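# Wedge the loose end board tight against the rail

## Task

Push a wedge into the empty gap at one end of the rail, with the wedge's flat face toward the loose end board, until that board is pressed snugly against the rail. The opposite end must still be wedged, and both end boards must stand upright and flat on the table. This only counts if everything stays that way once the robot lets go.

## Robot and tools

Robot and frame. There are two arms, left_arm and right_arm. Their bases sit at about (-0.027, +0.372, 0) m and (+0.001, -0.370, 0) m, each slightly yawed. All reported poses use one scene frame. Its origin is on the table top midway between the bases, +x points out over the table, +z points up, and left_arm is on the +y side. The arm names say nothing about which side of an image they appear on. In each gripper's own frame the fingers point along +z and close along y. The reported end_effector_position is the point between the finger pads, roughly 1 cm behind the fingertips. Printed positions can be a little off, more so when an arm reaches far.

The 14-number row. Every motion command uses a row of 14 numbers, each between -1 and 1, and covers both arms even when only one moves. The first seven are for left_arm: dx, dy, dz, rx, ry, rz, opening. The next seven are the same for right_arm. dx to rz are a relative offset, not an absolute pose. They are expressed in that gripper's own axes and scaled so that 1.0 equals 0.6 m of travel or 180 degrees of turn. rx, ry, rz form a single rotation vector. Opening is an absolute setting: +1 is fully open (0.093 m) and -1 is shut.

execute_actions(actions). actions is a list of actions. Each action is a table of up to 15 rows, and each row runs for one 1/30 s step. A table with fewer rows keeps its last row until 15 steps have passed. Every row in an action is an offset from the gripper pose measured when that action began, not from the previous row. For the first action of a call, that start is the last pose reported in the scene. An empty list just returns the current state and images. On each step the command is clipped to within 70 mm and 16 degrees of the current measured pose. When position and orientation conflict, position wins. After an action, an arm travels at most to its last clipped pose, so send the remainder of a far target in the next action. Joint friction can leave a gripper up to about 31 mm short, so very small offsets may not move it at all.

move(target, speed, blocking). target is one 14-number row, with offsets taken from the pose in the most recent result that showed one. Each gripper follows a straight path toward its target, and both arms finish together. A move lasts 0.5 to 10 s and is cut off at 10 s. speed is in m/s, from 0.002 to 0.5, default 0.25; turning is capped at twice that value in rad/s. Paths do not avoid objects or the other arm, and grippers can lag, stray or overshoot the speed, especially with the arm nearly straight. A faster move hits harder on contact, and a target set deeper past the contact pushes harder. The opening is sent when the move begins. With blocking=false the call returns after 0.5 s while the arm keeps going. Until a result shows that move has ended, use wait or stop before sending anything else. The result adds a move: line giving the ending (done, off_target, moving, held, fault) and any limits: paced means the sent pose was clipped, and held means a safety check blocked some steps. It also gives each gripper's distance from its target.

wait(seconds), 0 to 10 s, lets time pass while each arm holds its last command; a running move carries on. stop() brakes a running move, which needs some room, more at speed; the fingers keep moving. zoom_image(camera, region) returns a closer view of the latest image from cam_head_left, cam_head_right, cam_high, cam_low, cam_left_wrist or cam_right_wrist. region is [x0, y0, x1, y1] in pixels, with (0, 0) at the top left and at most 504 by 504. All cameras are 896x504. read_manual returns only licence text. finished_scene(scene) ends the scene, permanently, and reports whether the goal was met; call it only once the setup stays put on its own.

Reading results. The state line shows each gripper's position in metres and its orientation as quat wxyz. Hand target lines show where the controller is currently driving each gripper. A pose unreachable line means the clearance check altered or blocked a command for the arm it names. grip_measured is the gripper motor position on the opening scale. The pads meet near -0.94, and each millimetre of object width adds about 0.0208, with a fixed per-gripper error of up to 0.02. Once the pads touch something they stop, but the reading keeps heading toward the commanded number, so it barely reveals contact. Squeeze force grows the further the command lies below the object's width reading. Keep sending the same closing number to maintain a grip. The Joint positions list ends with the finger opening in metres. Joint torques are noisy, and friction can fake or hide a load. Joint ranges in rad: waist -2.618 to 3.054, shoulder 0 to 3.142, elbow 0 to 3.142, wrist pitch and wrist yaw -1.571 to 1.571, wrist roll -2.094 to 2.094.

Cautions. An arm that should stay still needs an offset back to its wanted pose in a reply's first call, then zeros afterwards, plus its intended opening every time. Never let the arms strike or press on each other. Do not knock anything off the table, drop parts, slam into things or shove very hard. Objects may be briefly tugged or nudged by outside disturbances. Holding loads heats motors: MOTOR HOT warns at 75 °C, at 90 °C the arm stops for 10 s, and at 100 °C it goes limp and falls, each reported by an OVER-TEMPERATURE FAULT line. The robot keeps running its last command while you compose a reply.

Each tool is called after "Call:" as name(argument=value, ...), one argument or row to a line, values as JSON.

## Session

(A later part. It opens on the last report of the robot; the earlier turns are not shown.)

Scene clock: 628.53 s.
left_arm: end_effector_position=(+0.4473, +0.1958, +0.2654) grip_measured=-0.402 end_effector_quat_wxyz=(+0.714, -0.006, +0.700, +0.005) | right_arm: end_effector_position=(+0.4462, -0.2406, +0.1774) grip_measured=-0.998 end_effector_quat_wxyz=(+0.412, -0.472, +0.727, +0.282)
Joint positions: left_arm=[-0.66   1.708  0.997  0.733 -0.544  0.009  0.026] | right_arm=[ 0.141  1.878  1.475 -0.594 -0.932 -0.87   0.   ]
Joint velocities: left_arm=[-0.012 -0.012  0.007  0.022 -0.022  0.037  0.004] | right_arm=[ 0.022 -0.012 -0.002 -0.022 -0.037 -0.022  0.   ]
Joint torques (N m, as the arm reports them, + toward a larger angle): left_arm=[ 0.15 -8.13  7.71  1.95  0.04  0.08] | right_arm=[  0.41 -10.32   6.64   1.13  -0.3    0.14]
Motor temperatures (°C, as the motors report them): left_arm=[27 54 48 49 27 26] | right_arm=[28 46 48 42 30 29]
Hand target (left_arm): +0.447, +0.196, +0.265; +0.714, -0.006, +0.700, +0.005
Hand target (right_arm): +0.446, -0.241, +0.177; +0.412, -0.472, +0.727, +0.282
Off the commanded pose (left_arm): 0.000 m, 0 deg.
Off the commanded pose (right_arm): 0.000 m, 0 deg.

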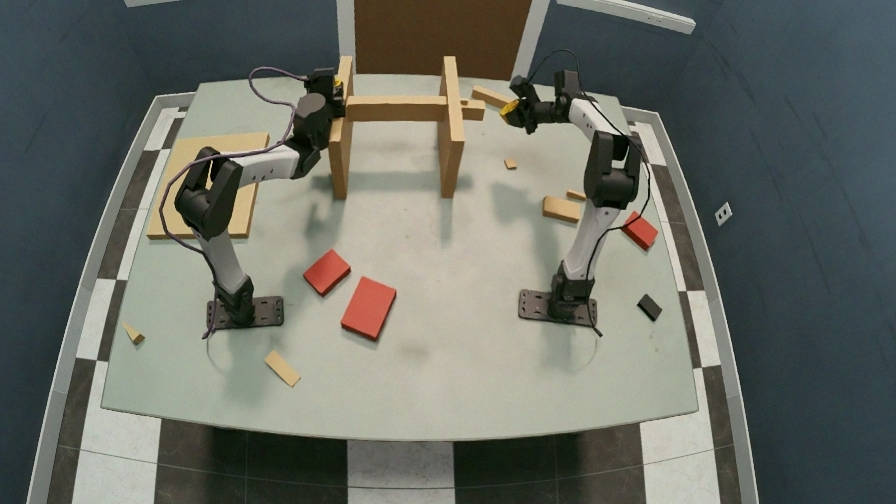

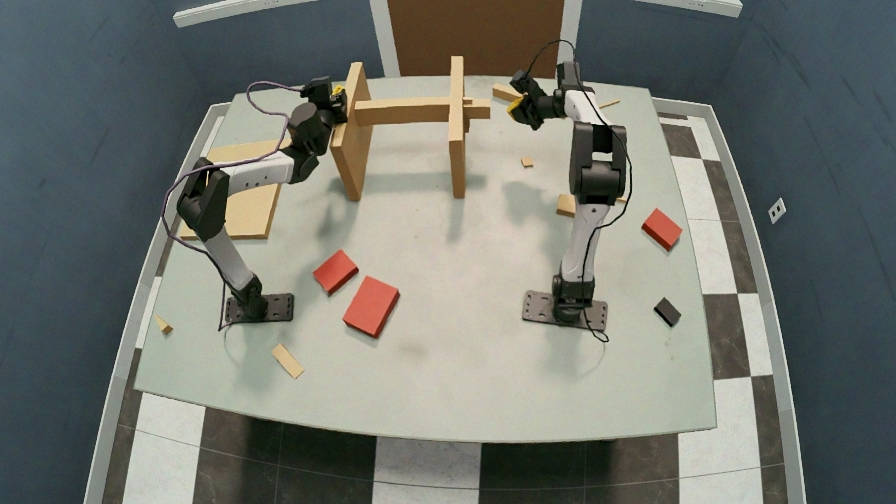

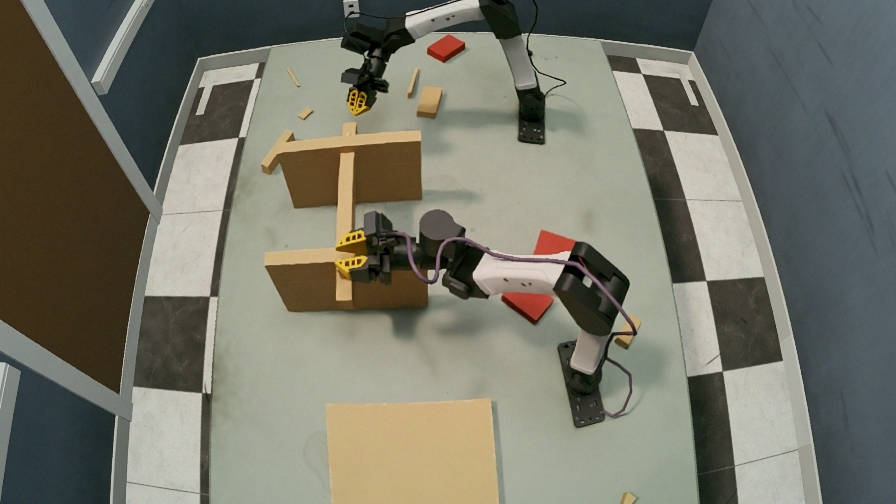

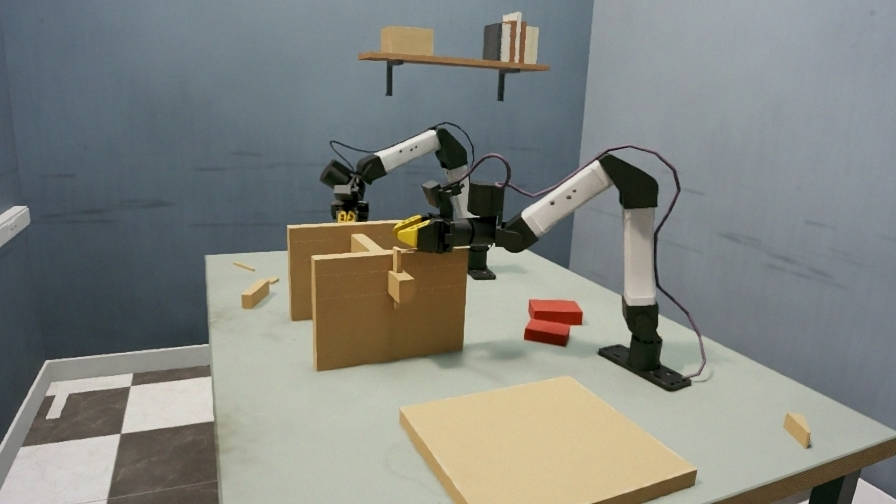

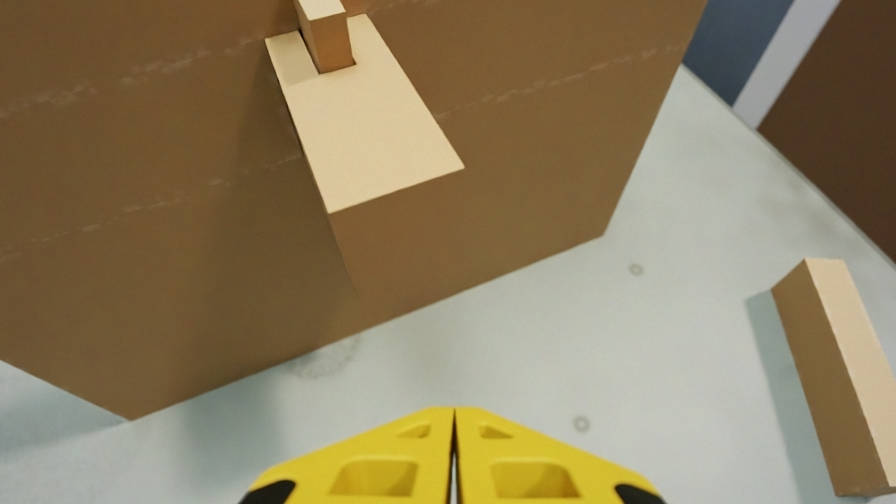

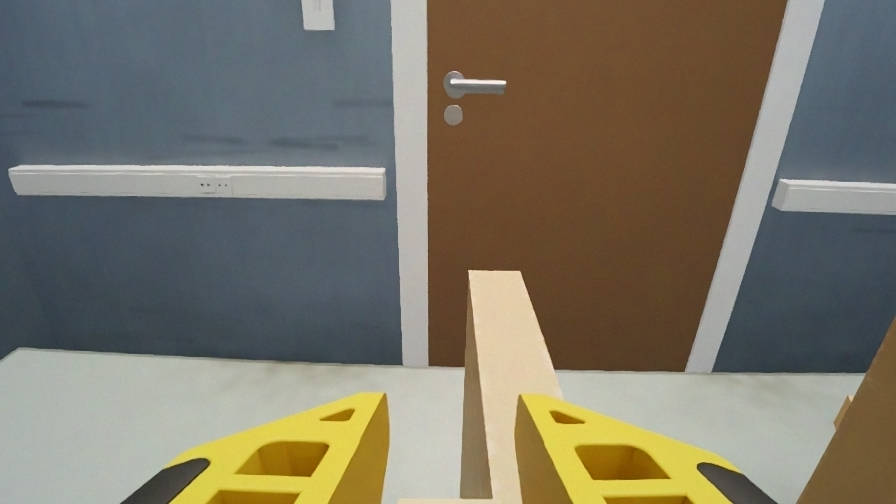

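Call:
move(
  target=[-0.024, 0.0125, 0.02, -0.1104, 0.2781, -0.4217, -1, -0.0083, 0.0071, 0.0544, 0, 0, 0, -1],
  speed=0.28,
)

Scene clock: 713.67 s.
left_arm: end_effector_position=(+0.4521, +0.2014, +0.2780) grip_measured=-1.000 end_effector_quat_wxyz=(+0.214, -0.528, +0.759, -0.315) | right_arm: end_effector_position=(+0.4553, -0.2152, +0.1768) grip_measured=-0.998 end_effector_quat_wxyz=(+0.418, -0.472, +0.724, +0.281)
Joint positions: left_arm=[-0.466  1.882  1.987 -0.894  0.022 -1.56   0.   ] | right_arm=[ 0.204  1.895  1.475 -0.495 -0.898 -0.78   0.   ]
Joint velocities: left_arm=[-0.012  0.002  0.017 -0.051  0.037 -0.037  0.   ] | right_arm=[-0.007 -0.002 -0.002 -0.007 -0.022 -0.022  0.   ]
Joint torques (N m, as the arm reports them, + toward a larger angle): left_arm=[ 0.88 -8.68  9.49  1.65  0.    0.05] | right_arm=[ 1.49 -9.68  4.99  1.42 -0.15  0.21]
Motor temperatures (°C, as the motors report them): left_arm=[27 56 49 49 27 26] | right_arm=[28 47 48 42 30 29]
Hand target (left_arm): +0.456, +0.204, +0.281; +0.213, -0.534, +0.754, -0.319
Hand target (right_arm): +0.454, -0.211, +0.165; +0.411, -0.472, +0.727, +0.282
Off the commanded pose (left_arm): 0.007 m, 1 deg.
Off the commanded pose (right_arm): 0.012 m, 1 deg.
move: off_target (right_arm)

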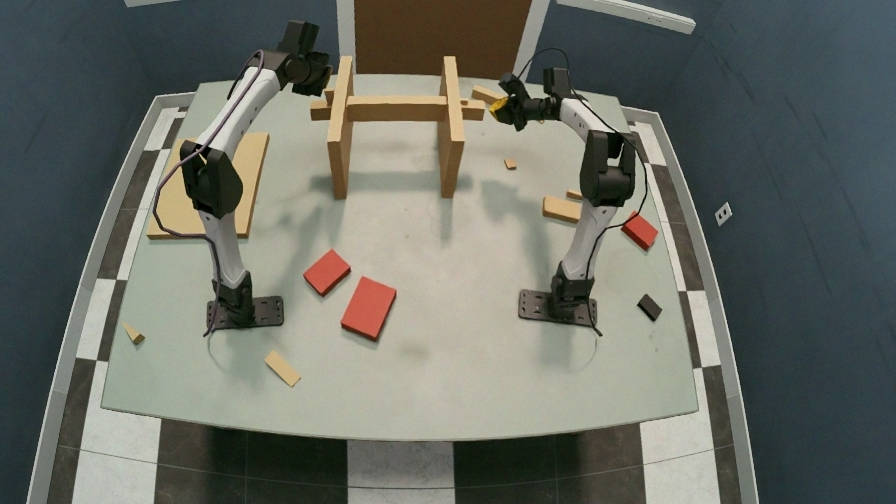

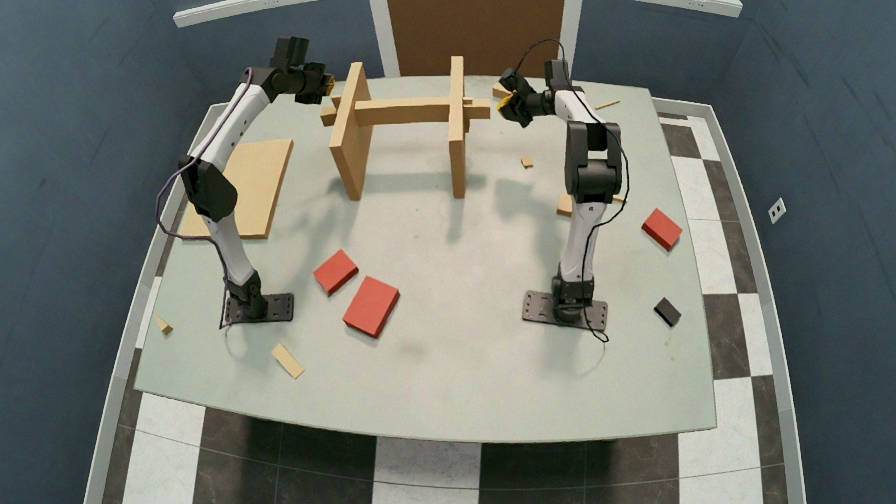

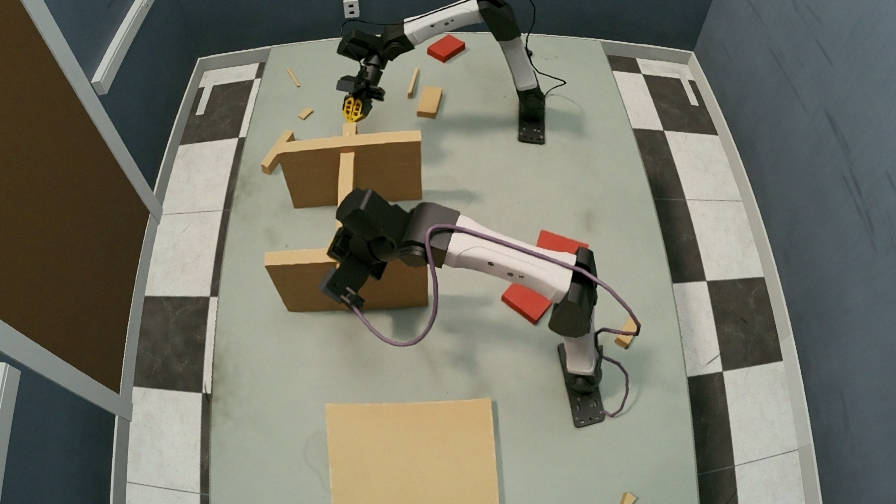

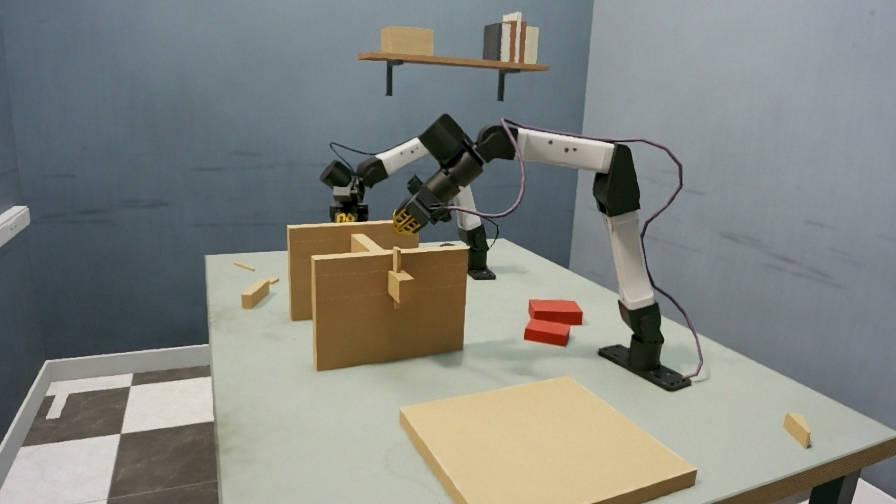

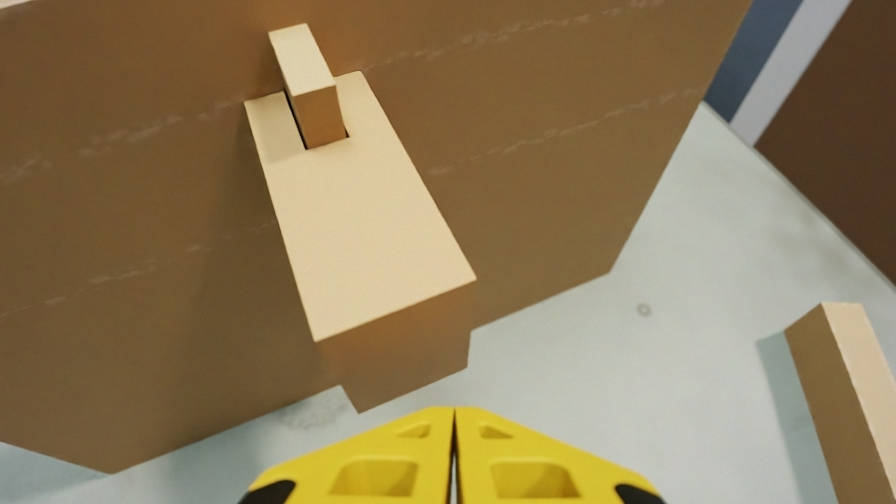

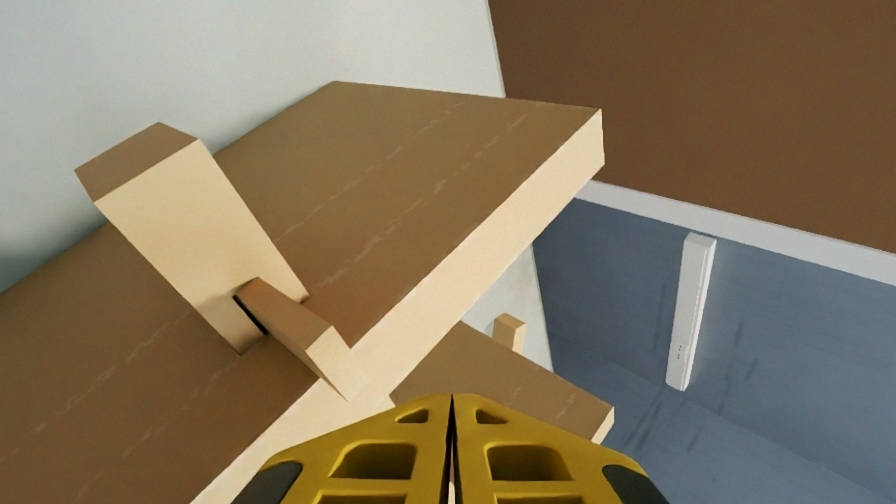

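Call:
execute_actions(
  actions=[],
)

Scene clock: 725.97 s.
left_arm: end_effector_position=(+0.4517, +0.2013, +0.2777) grip_measured=-1.000 end_effector_quat_wxyz=(+0.213, -0.529, +0.759, -0.315) | right_arm: end_effector_position=(+0.4553, -0.2152, +0.1768) grip_measured=-0.998 end_effector_quat_wxyz=(+0.418, -0.472, +0.724, +0.281)
Joint positions: left_arm=[-0.466  1.882  1.987 -0.896  0.024 -1.561  0.   ] | right_arm=[ 0.204  1.895  1.475 -0.495 -0.898 -0.78   0.   ]
Joint velocities: left_arm=[-0.007 -0.017 -0.002  0.037  0.007 -0.051  0.   ] | right_arm=[-0.012  0.002  0.002 -0.051  0.022 -0.081  0.   ]
Joint torques (N m, as the arm reports them, + toward a larger angle): left_arm=[ 0.77 -8.86  9.44  1.63  0.04  0.04] | right_arm=[ 1.51 -9.69  4.98  1.44 -0.15  0.21]
Motor temperatures (°C, as the motors report them): left_arm=[27 57 51 48 27 26] | right_arm=[28 47 47 42 30 29]
Hand target (left_arm): +0.456, +0.204, +0.281; +0.213, -0.534, +0.754, -0.319
Hand target (right_arm): +0.454, -0.211, +0.165; +0.411, -0.473, +0.727, +0.282
Off the commanded pose (left_arm): 0.008 m, 1 deg.
Off the commanded pose (right_arm): 0.012 m, 1 deg.

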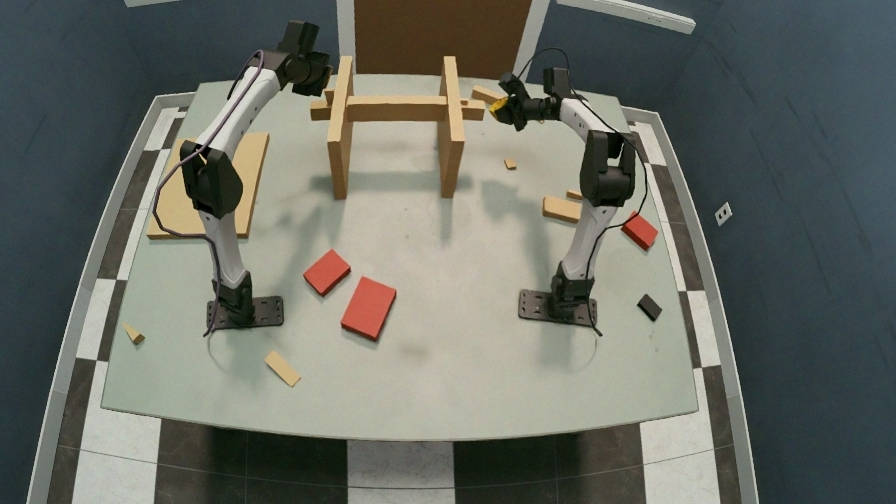

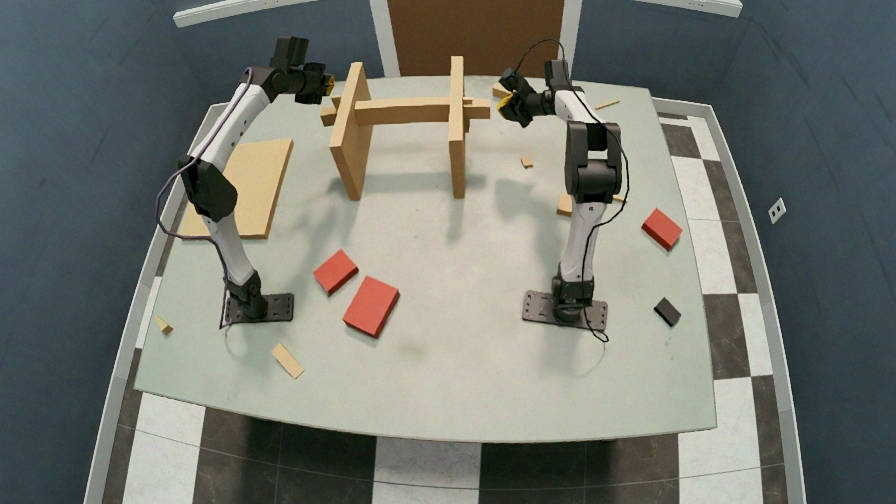

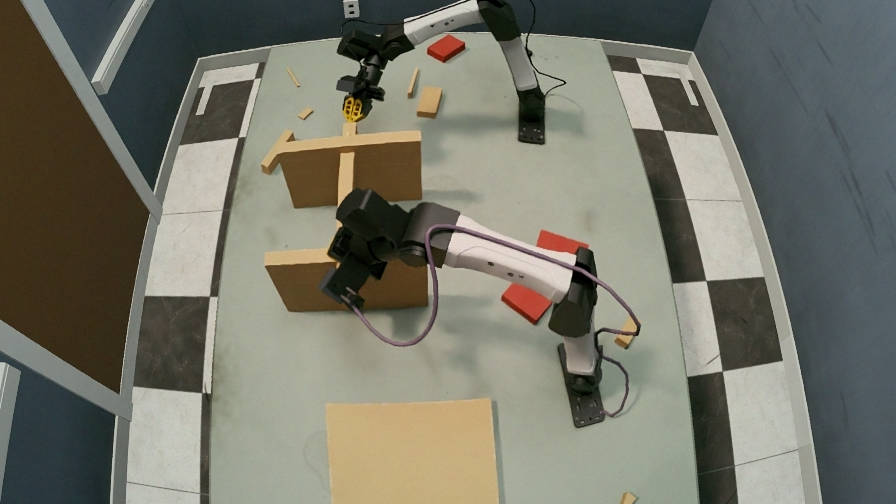

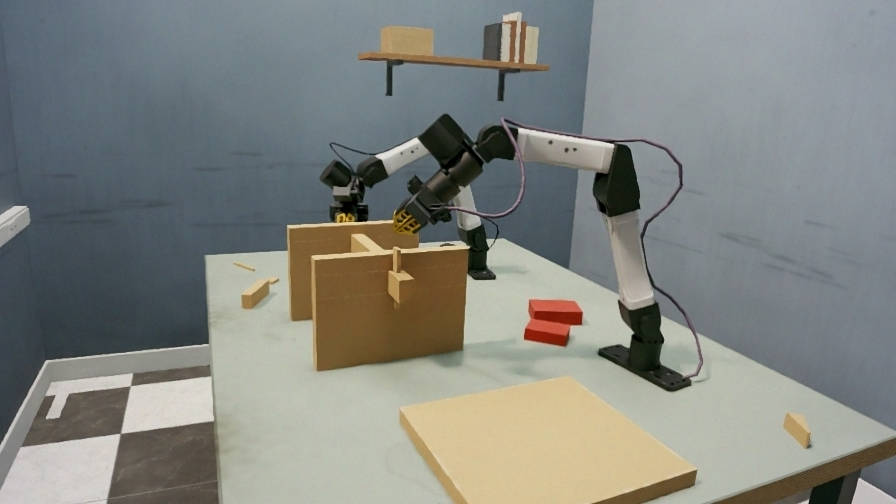

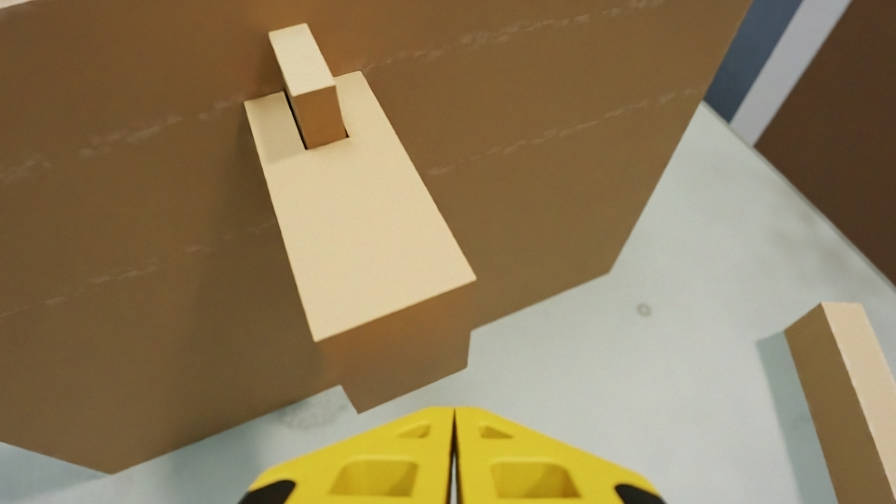

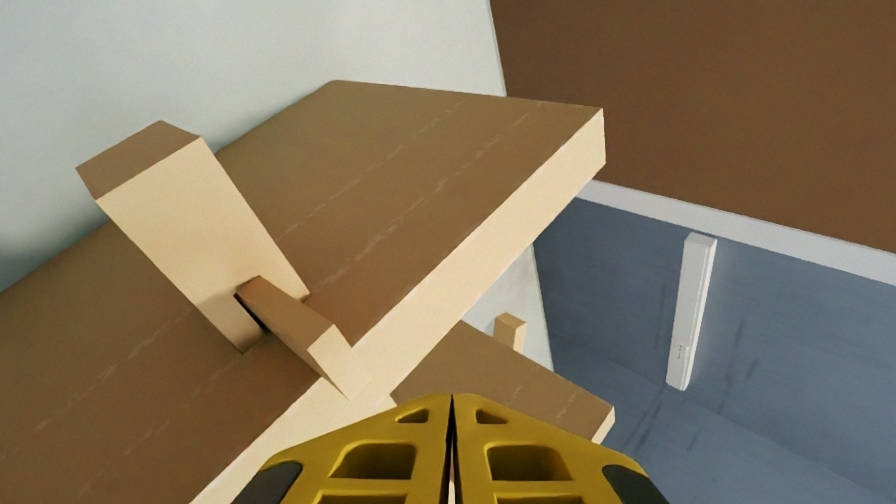

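Call:
zoom_image(
  camera="cam_low",
  region=[350, 180, 500, 320],
)

Call:
zoom_image(
  camera="cam_right_wrist",
  region=[200, 250, 560, 504],
)

Region (350, 180, 500, 320) of cam_low's 896x504 image, scaled by 3.360, with more detail than that image has; it fills the top 470 rows of this view, and the rest is white.

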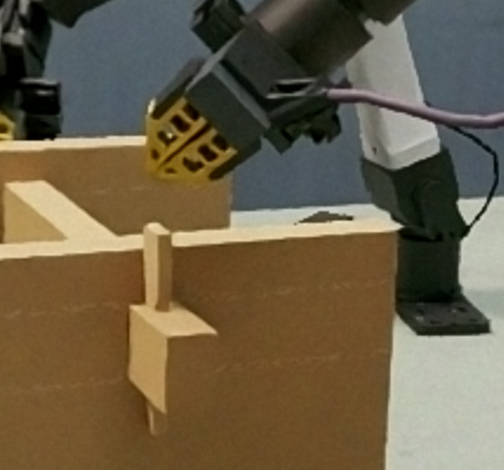

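Region (200, 250, 560, 504) of cam_right_wrist's 896x504 image, scaled by 1.400, with more detail than that image has; it fills the top 356 rows of this view, and the rest is white.

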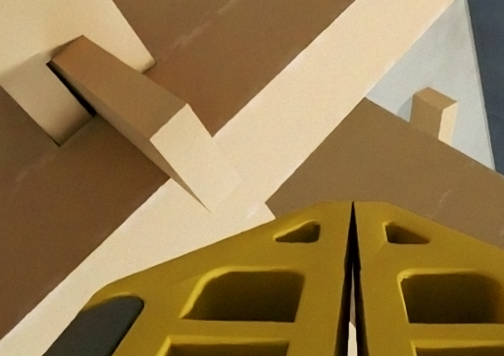

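Call:
move(
  target=[-0.006, 0.0272, 0.0412, 0, 0, 0, -1, 0.0268, -0.0021, 0.0268, 0, 0, 0, -1],
  speed=0.03,
)

Call:
zoom_image(
  camera="cam_low",
  region=[350, 180, 500, 320],
)

Scene clock: 782.80 s.
left_arm: end_effector_position=(+0.4563, +0.1996, +0.2458) grip_measured=-1.000 end_effector_quat_wxyz=(+0.207, -0.531, +0.762, -0.308) | right_arm: end_effector_position=(+0.4592, -0.2150, +0.1635) grip_measured=-0.998 end_effector_quat_wxyz=(+0.420, -0.471, +0.724, +0.280)
Joint positions: left_arm=[-0.466  1.882  1.869 -0.798  0.024 -1.561  0.   ] | right_arm=[ 0.204  1.916  1.446 -0.436 -0.898 -0.773  0.   ]
Joint velocities: left_arm=[-0.007  0.017 -0.007  0.037  0.051 -0.037  0.   ] | right_arm=[-0.012 -0.012 -0.007  0.037 -0.037 -0.022  0.   ]
Joint torques (N m, as the arm reports them, + toward a larger angle): left_arm=[  0.69 -10.65   6.55   1.87   0.02   0.19] | right_arm=[ 1.5  -9.98  5.35  1.44 -0.18  0.21]
Motor temperatures (°C, as the motors report them): left_arm=[27 58 54 47 27 26] | right_arm=[28 47 45 44 30 29]
Hand target (left_arm): +0.458, +0.203, +0.249; +0.212, -0.529, +0.759, -0.315
Hand target (right_arm): +0.459, -0.211, +0.155; +0.417, -0.473, +0.724, +0.281
Off the commanded pose (left_arm): 0.004 m, 1 deg.
Off the commanded pose (right_arm): 0.010 m, 0 deg.
move: done

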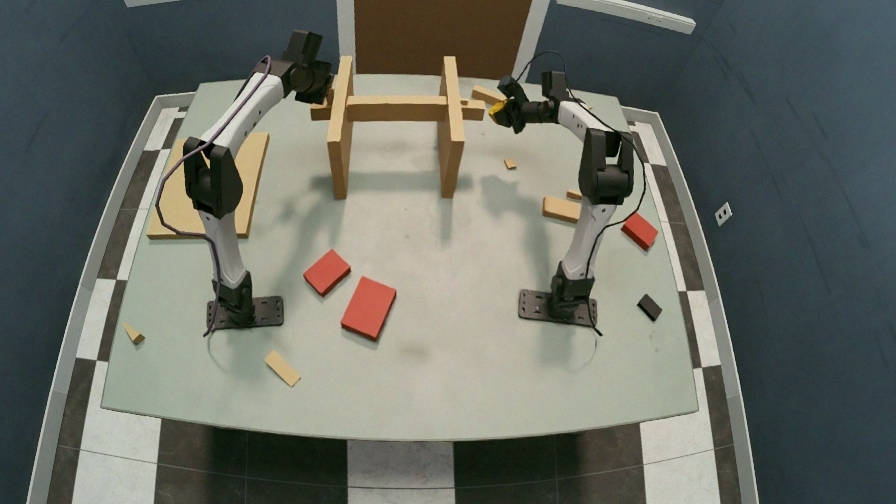

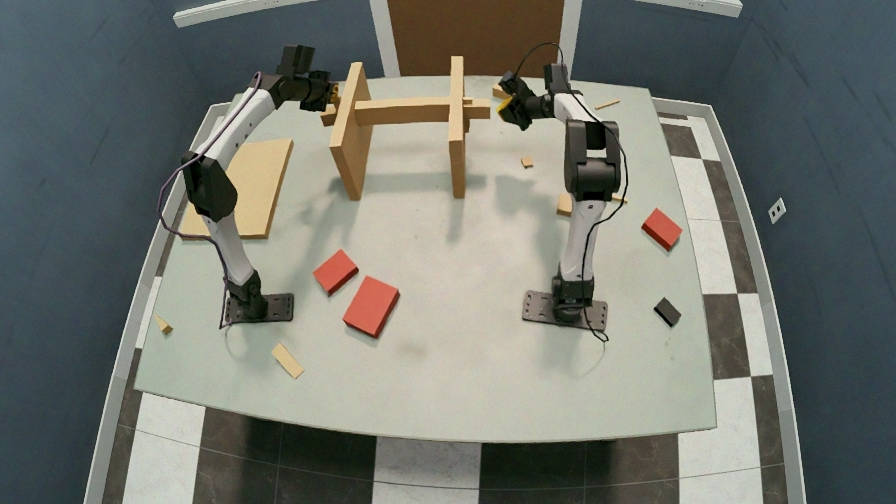

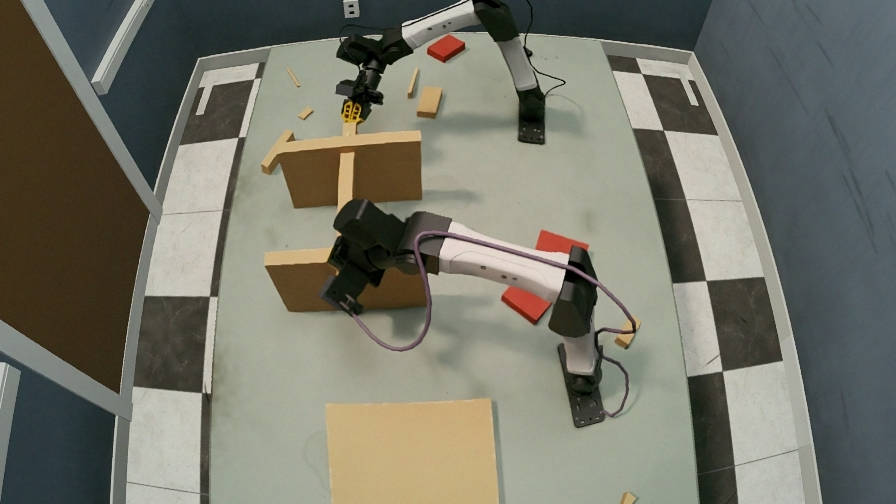

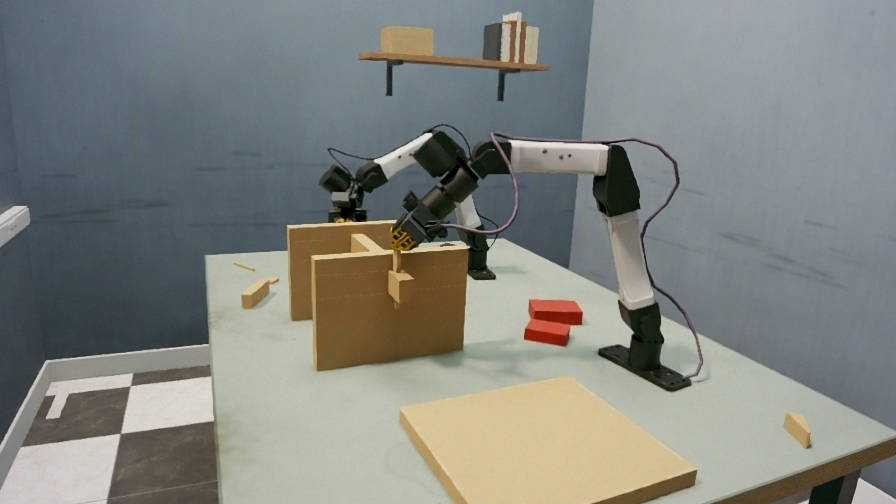

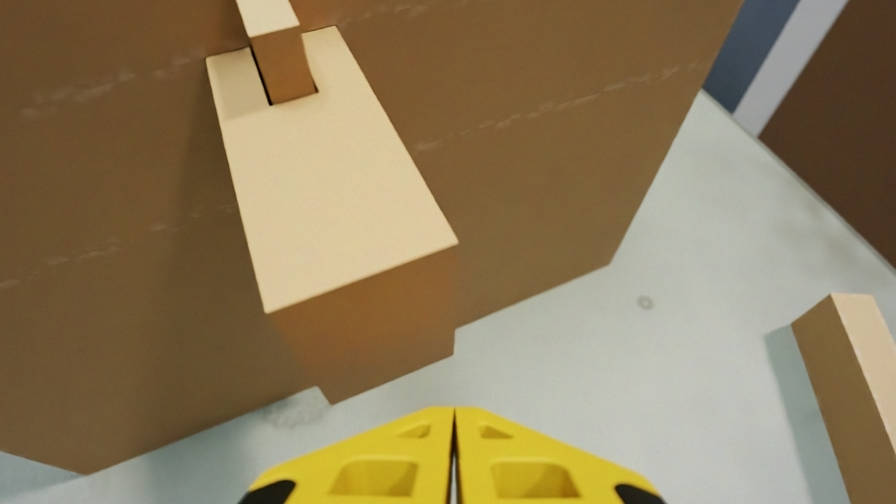

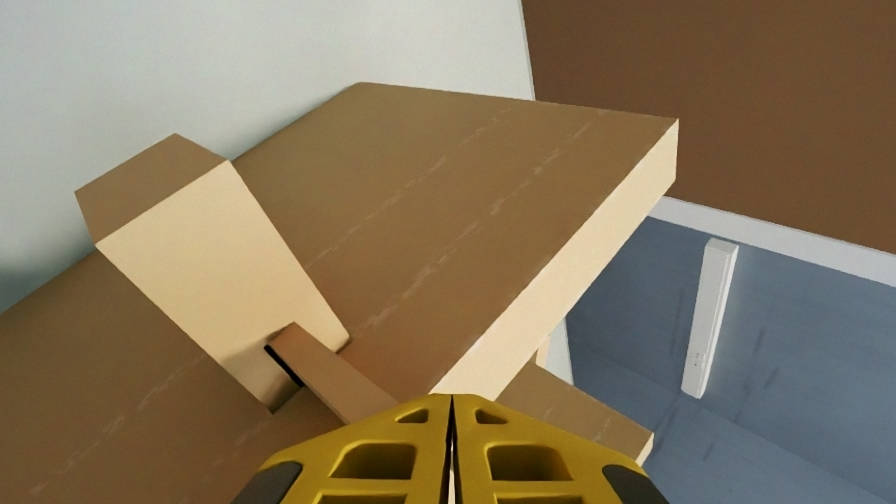

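Region (350, 180, 500, 320) of cam_low's 896x504 image, scaled by 3.360, with more detail than that image has; it fills the top 470 rows of this view, and the rest is white.

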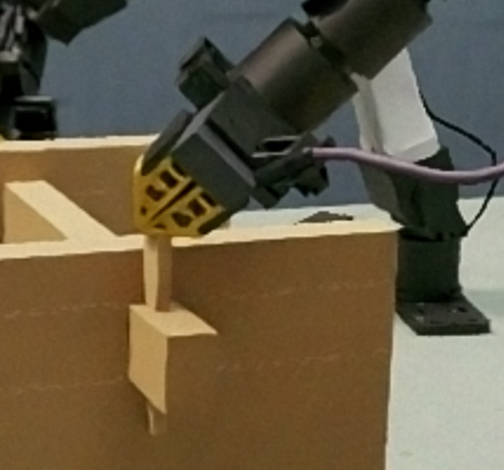

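Call:
move(
  target=[-0.005, 0.0172, 0.0181, 0, 0, 0, -1, -0.0106, 0.0092, 0.0186, 0, 0, 0, -1],
  speed=0.01,
)

Call:
zoom_image(
  camera="cam_low",
  region=[350, 180, 500, 320],
)

Call:
zoom_image(
  camera="cam_head_right",
  region=[300, 50, 420, 210],
)

Scene clock: 795.77 s.
left_arm: end_effector_position=(+0.4570, +0.1993, +0.2445) grip_measured=-1.000 end_effector_quat_wxyz=(+0.213, -0.528, +0.759, -0.316) | right_arm: end_effector_position=(+0.4579, -0.2053, +0.1635) grip_measured=-0.998 end_effector_quat_wxyz=(+0.415, -0.467, +0.727, +0.286)
Joint positions: left_arm=[-0.466  1.864  1.824 -0.748  0.024 -1.561  0.   ] | right_arm=[ 0.228  1.916  1.446 -0.426 -0.888 -0.739  0.   ]
Joint velocities: left_arm=[ 0.012  0.012 -0.027  0.022 -0.081  0.007  0.   ] | right_arm=[-0.007  0.012  0.002  0.037  0.037 -0.051  0.   ]
Joint torques (N m, as the arm reports them, + toward a larger angle): left_arm=[ 0.51 -9.09  5.34  1.84  0.03  0.21] | right_arm=[  1.49 -10.81   6.15   1.44  -0.14   0.22]
Motor temperatures (°C, as the motors report them): left_arm=[27 61 52 48 27 26] | right_arm=[28 47 46 44 30 29]
Hand target (left_arm): +0.457, +0.202, +0.231; +0.207, -0.531, +0.762, -0.308
Hand target (right_arm): +0.459, -0.201, +0.163; +0.419, -0.471, +0.724, +0.280
Off the commanded pose (left_arm): 0.014 m, 1 deg.
Off the commanded pose (right_arm): 0.005 m, 1 deg.
move: off_target (left_arm)

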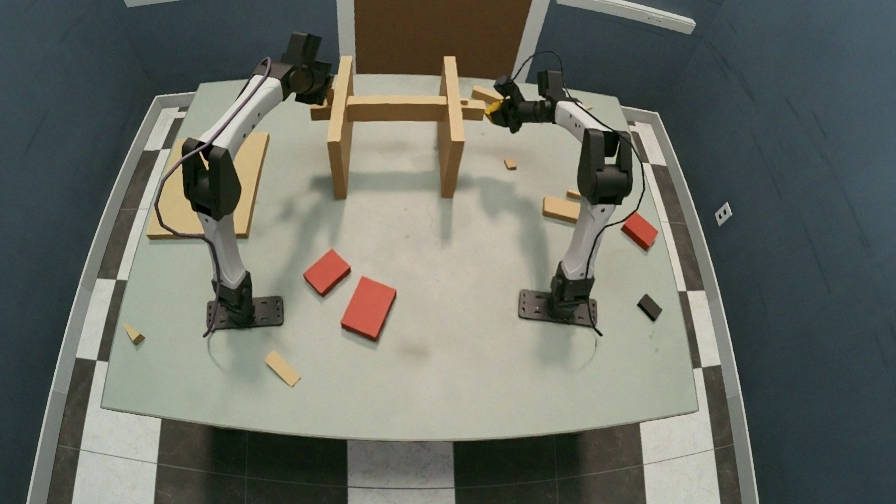

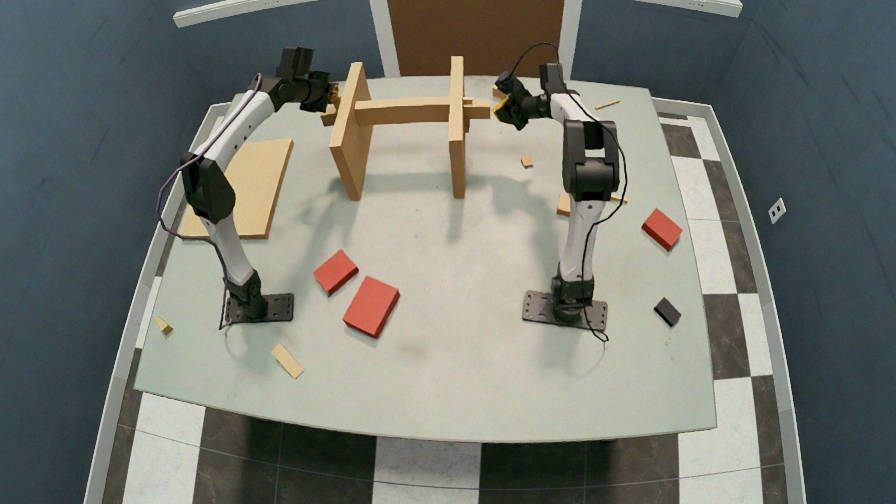

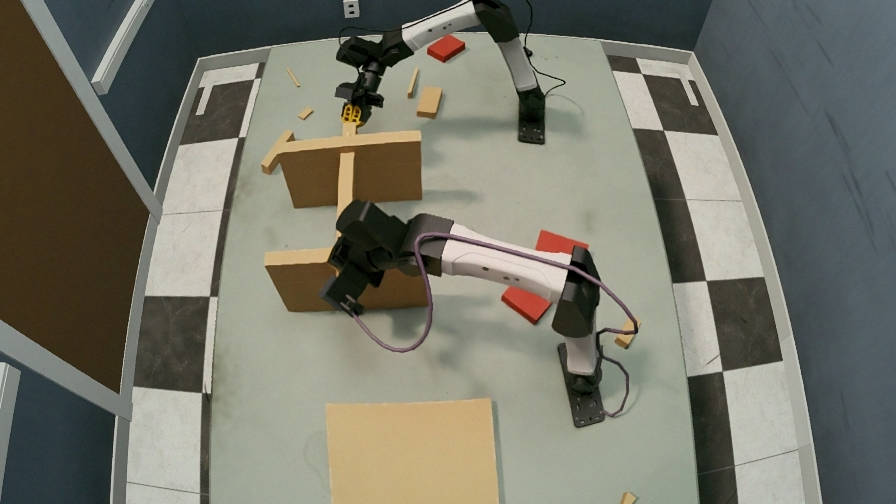

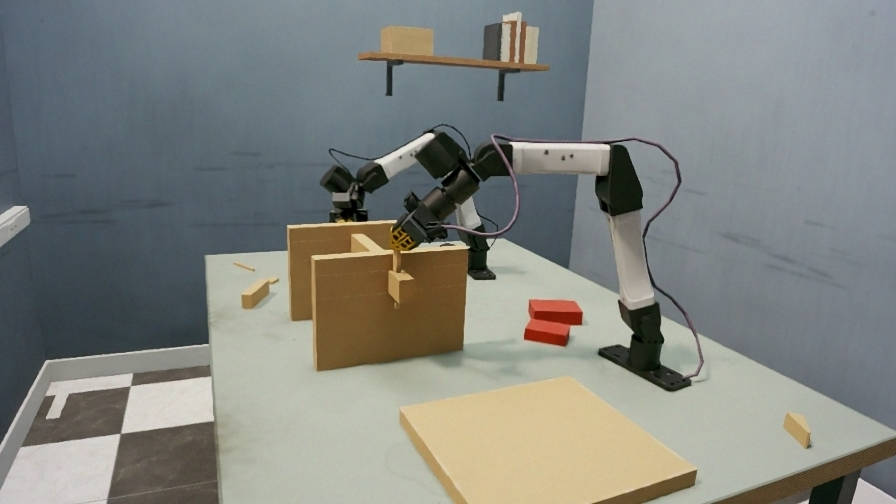

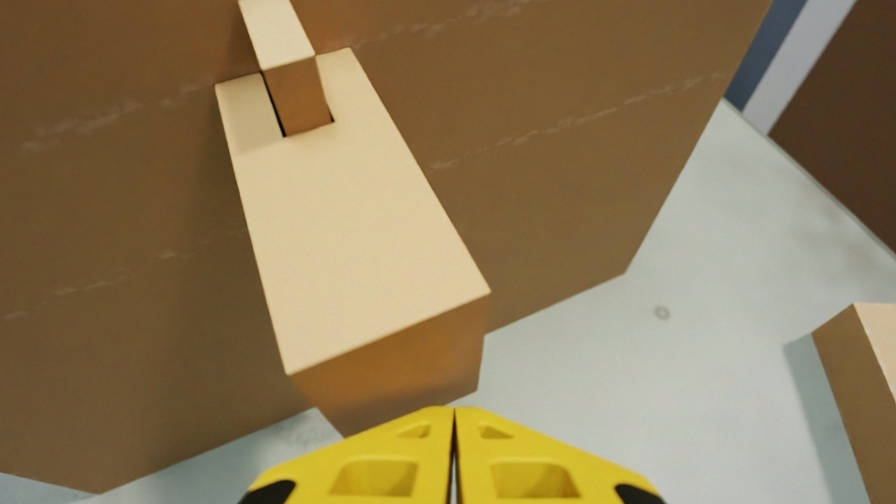

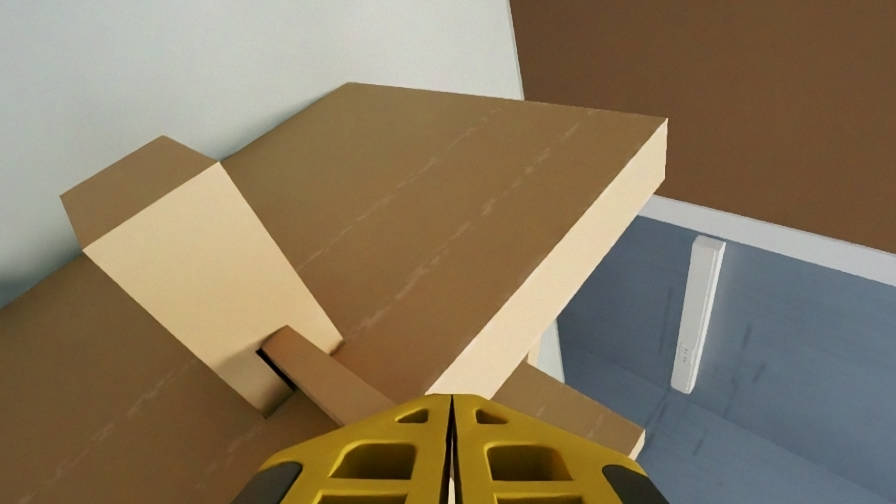

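Region (350, 180, 500, 320) of cam_low's 896x504 image, scaled by 3.360, with more detail than that image has; it fills the top 470 rows of this view, and the rest is white.

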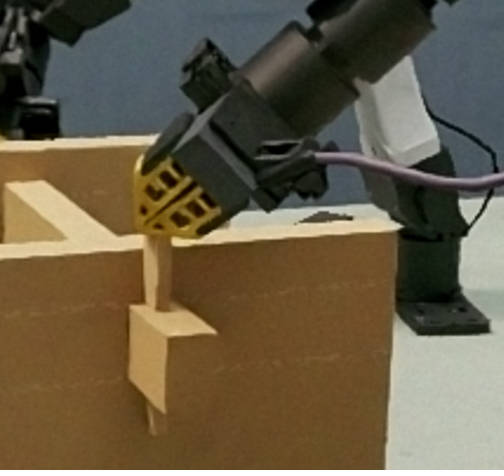

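Region (300, 50, 420, 210) of cam_head_right's 896x504 image, scaled by 3.150, with more detail than that image has; it fills the left 378 columns of this view, and the rest is white.

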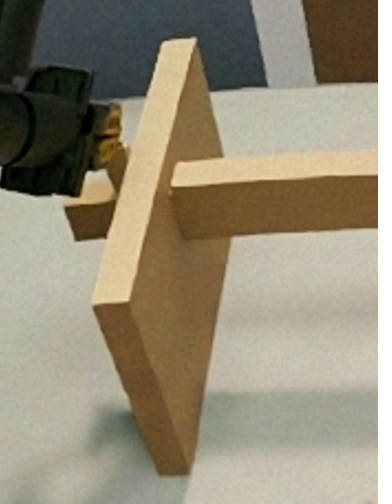

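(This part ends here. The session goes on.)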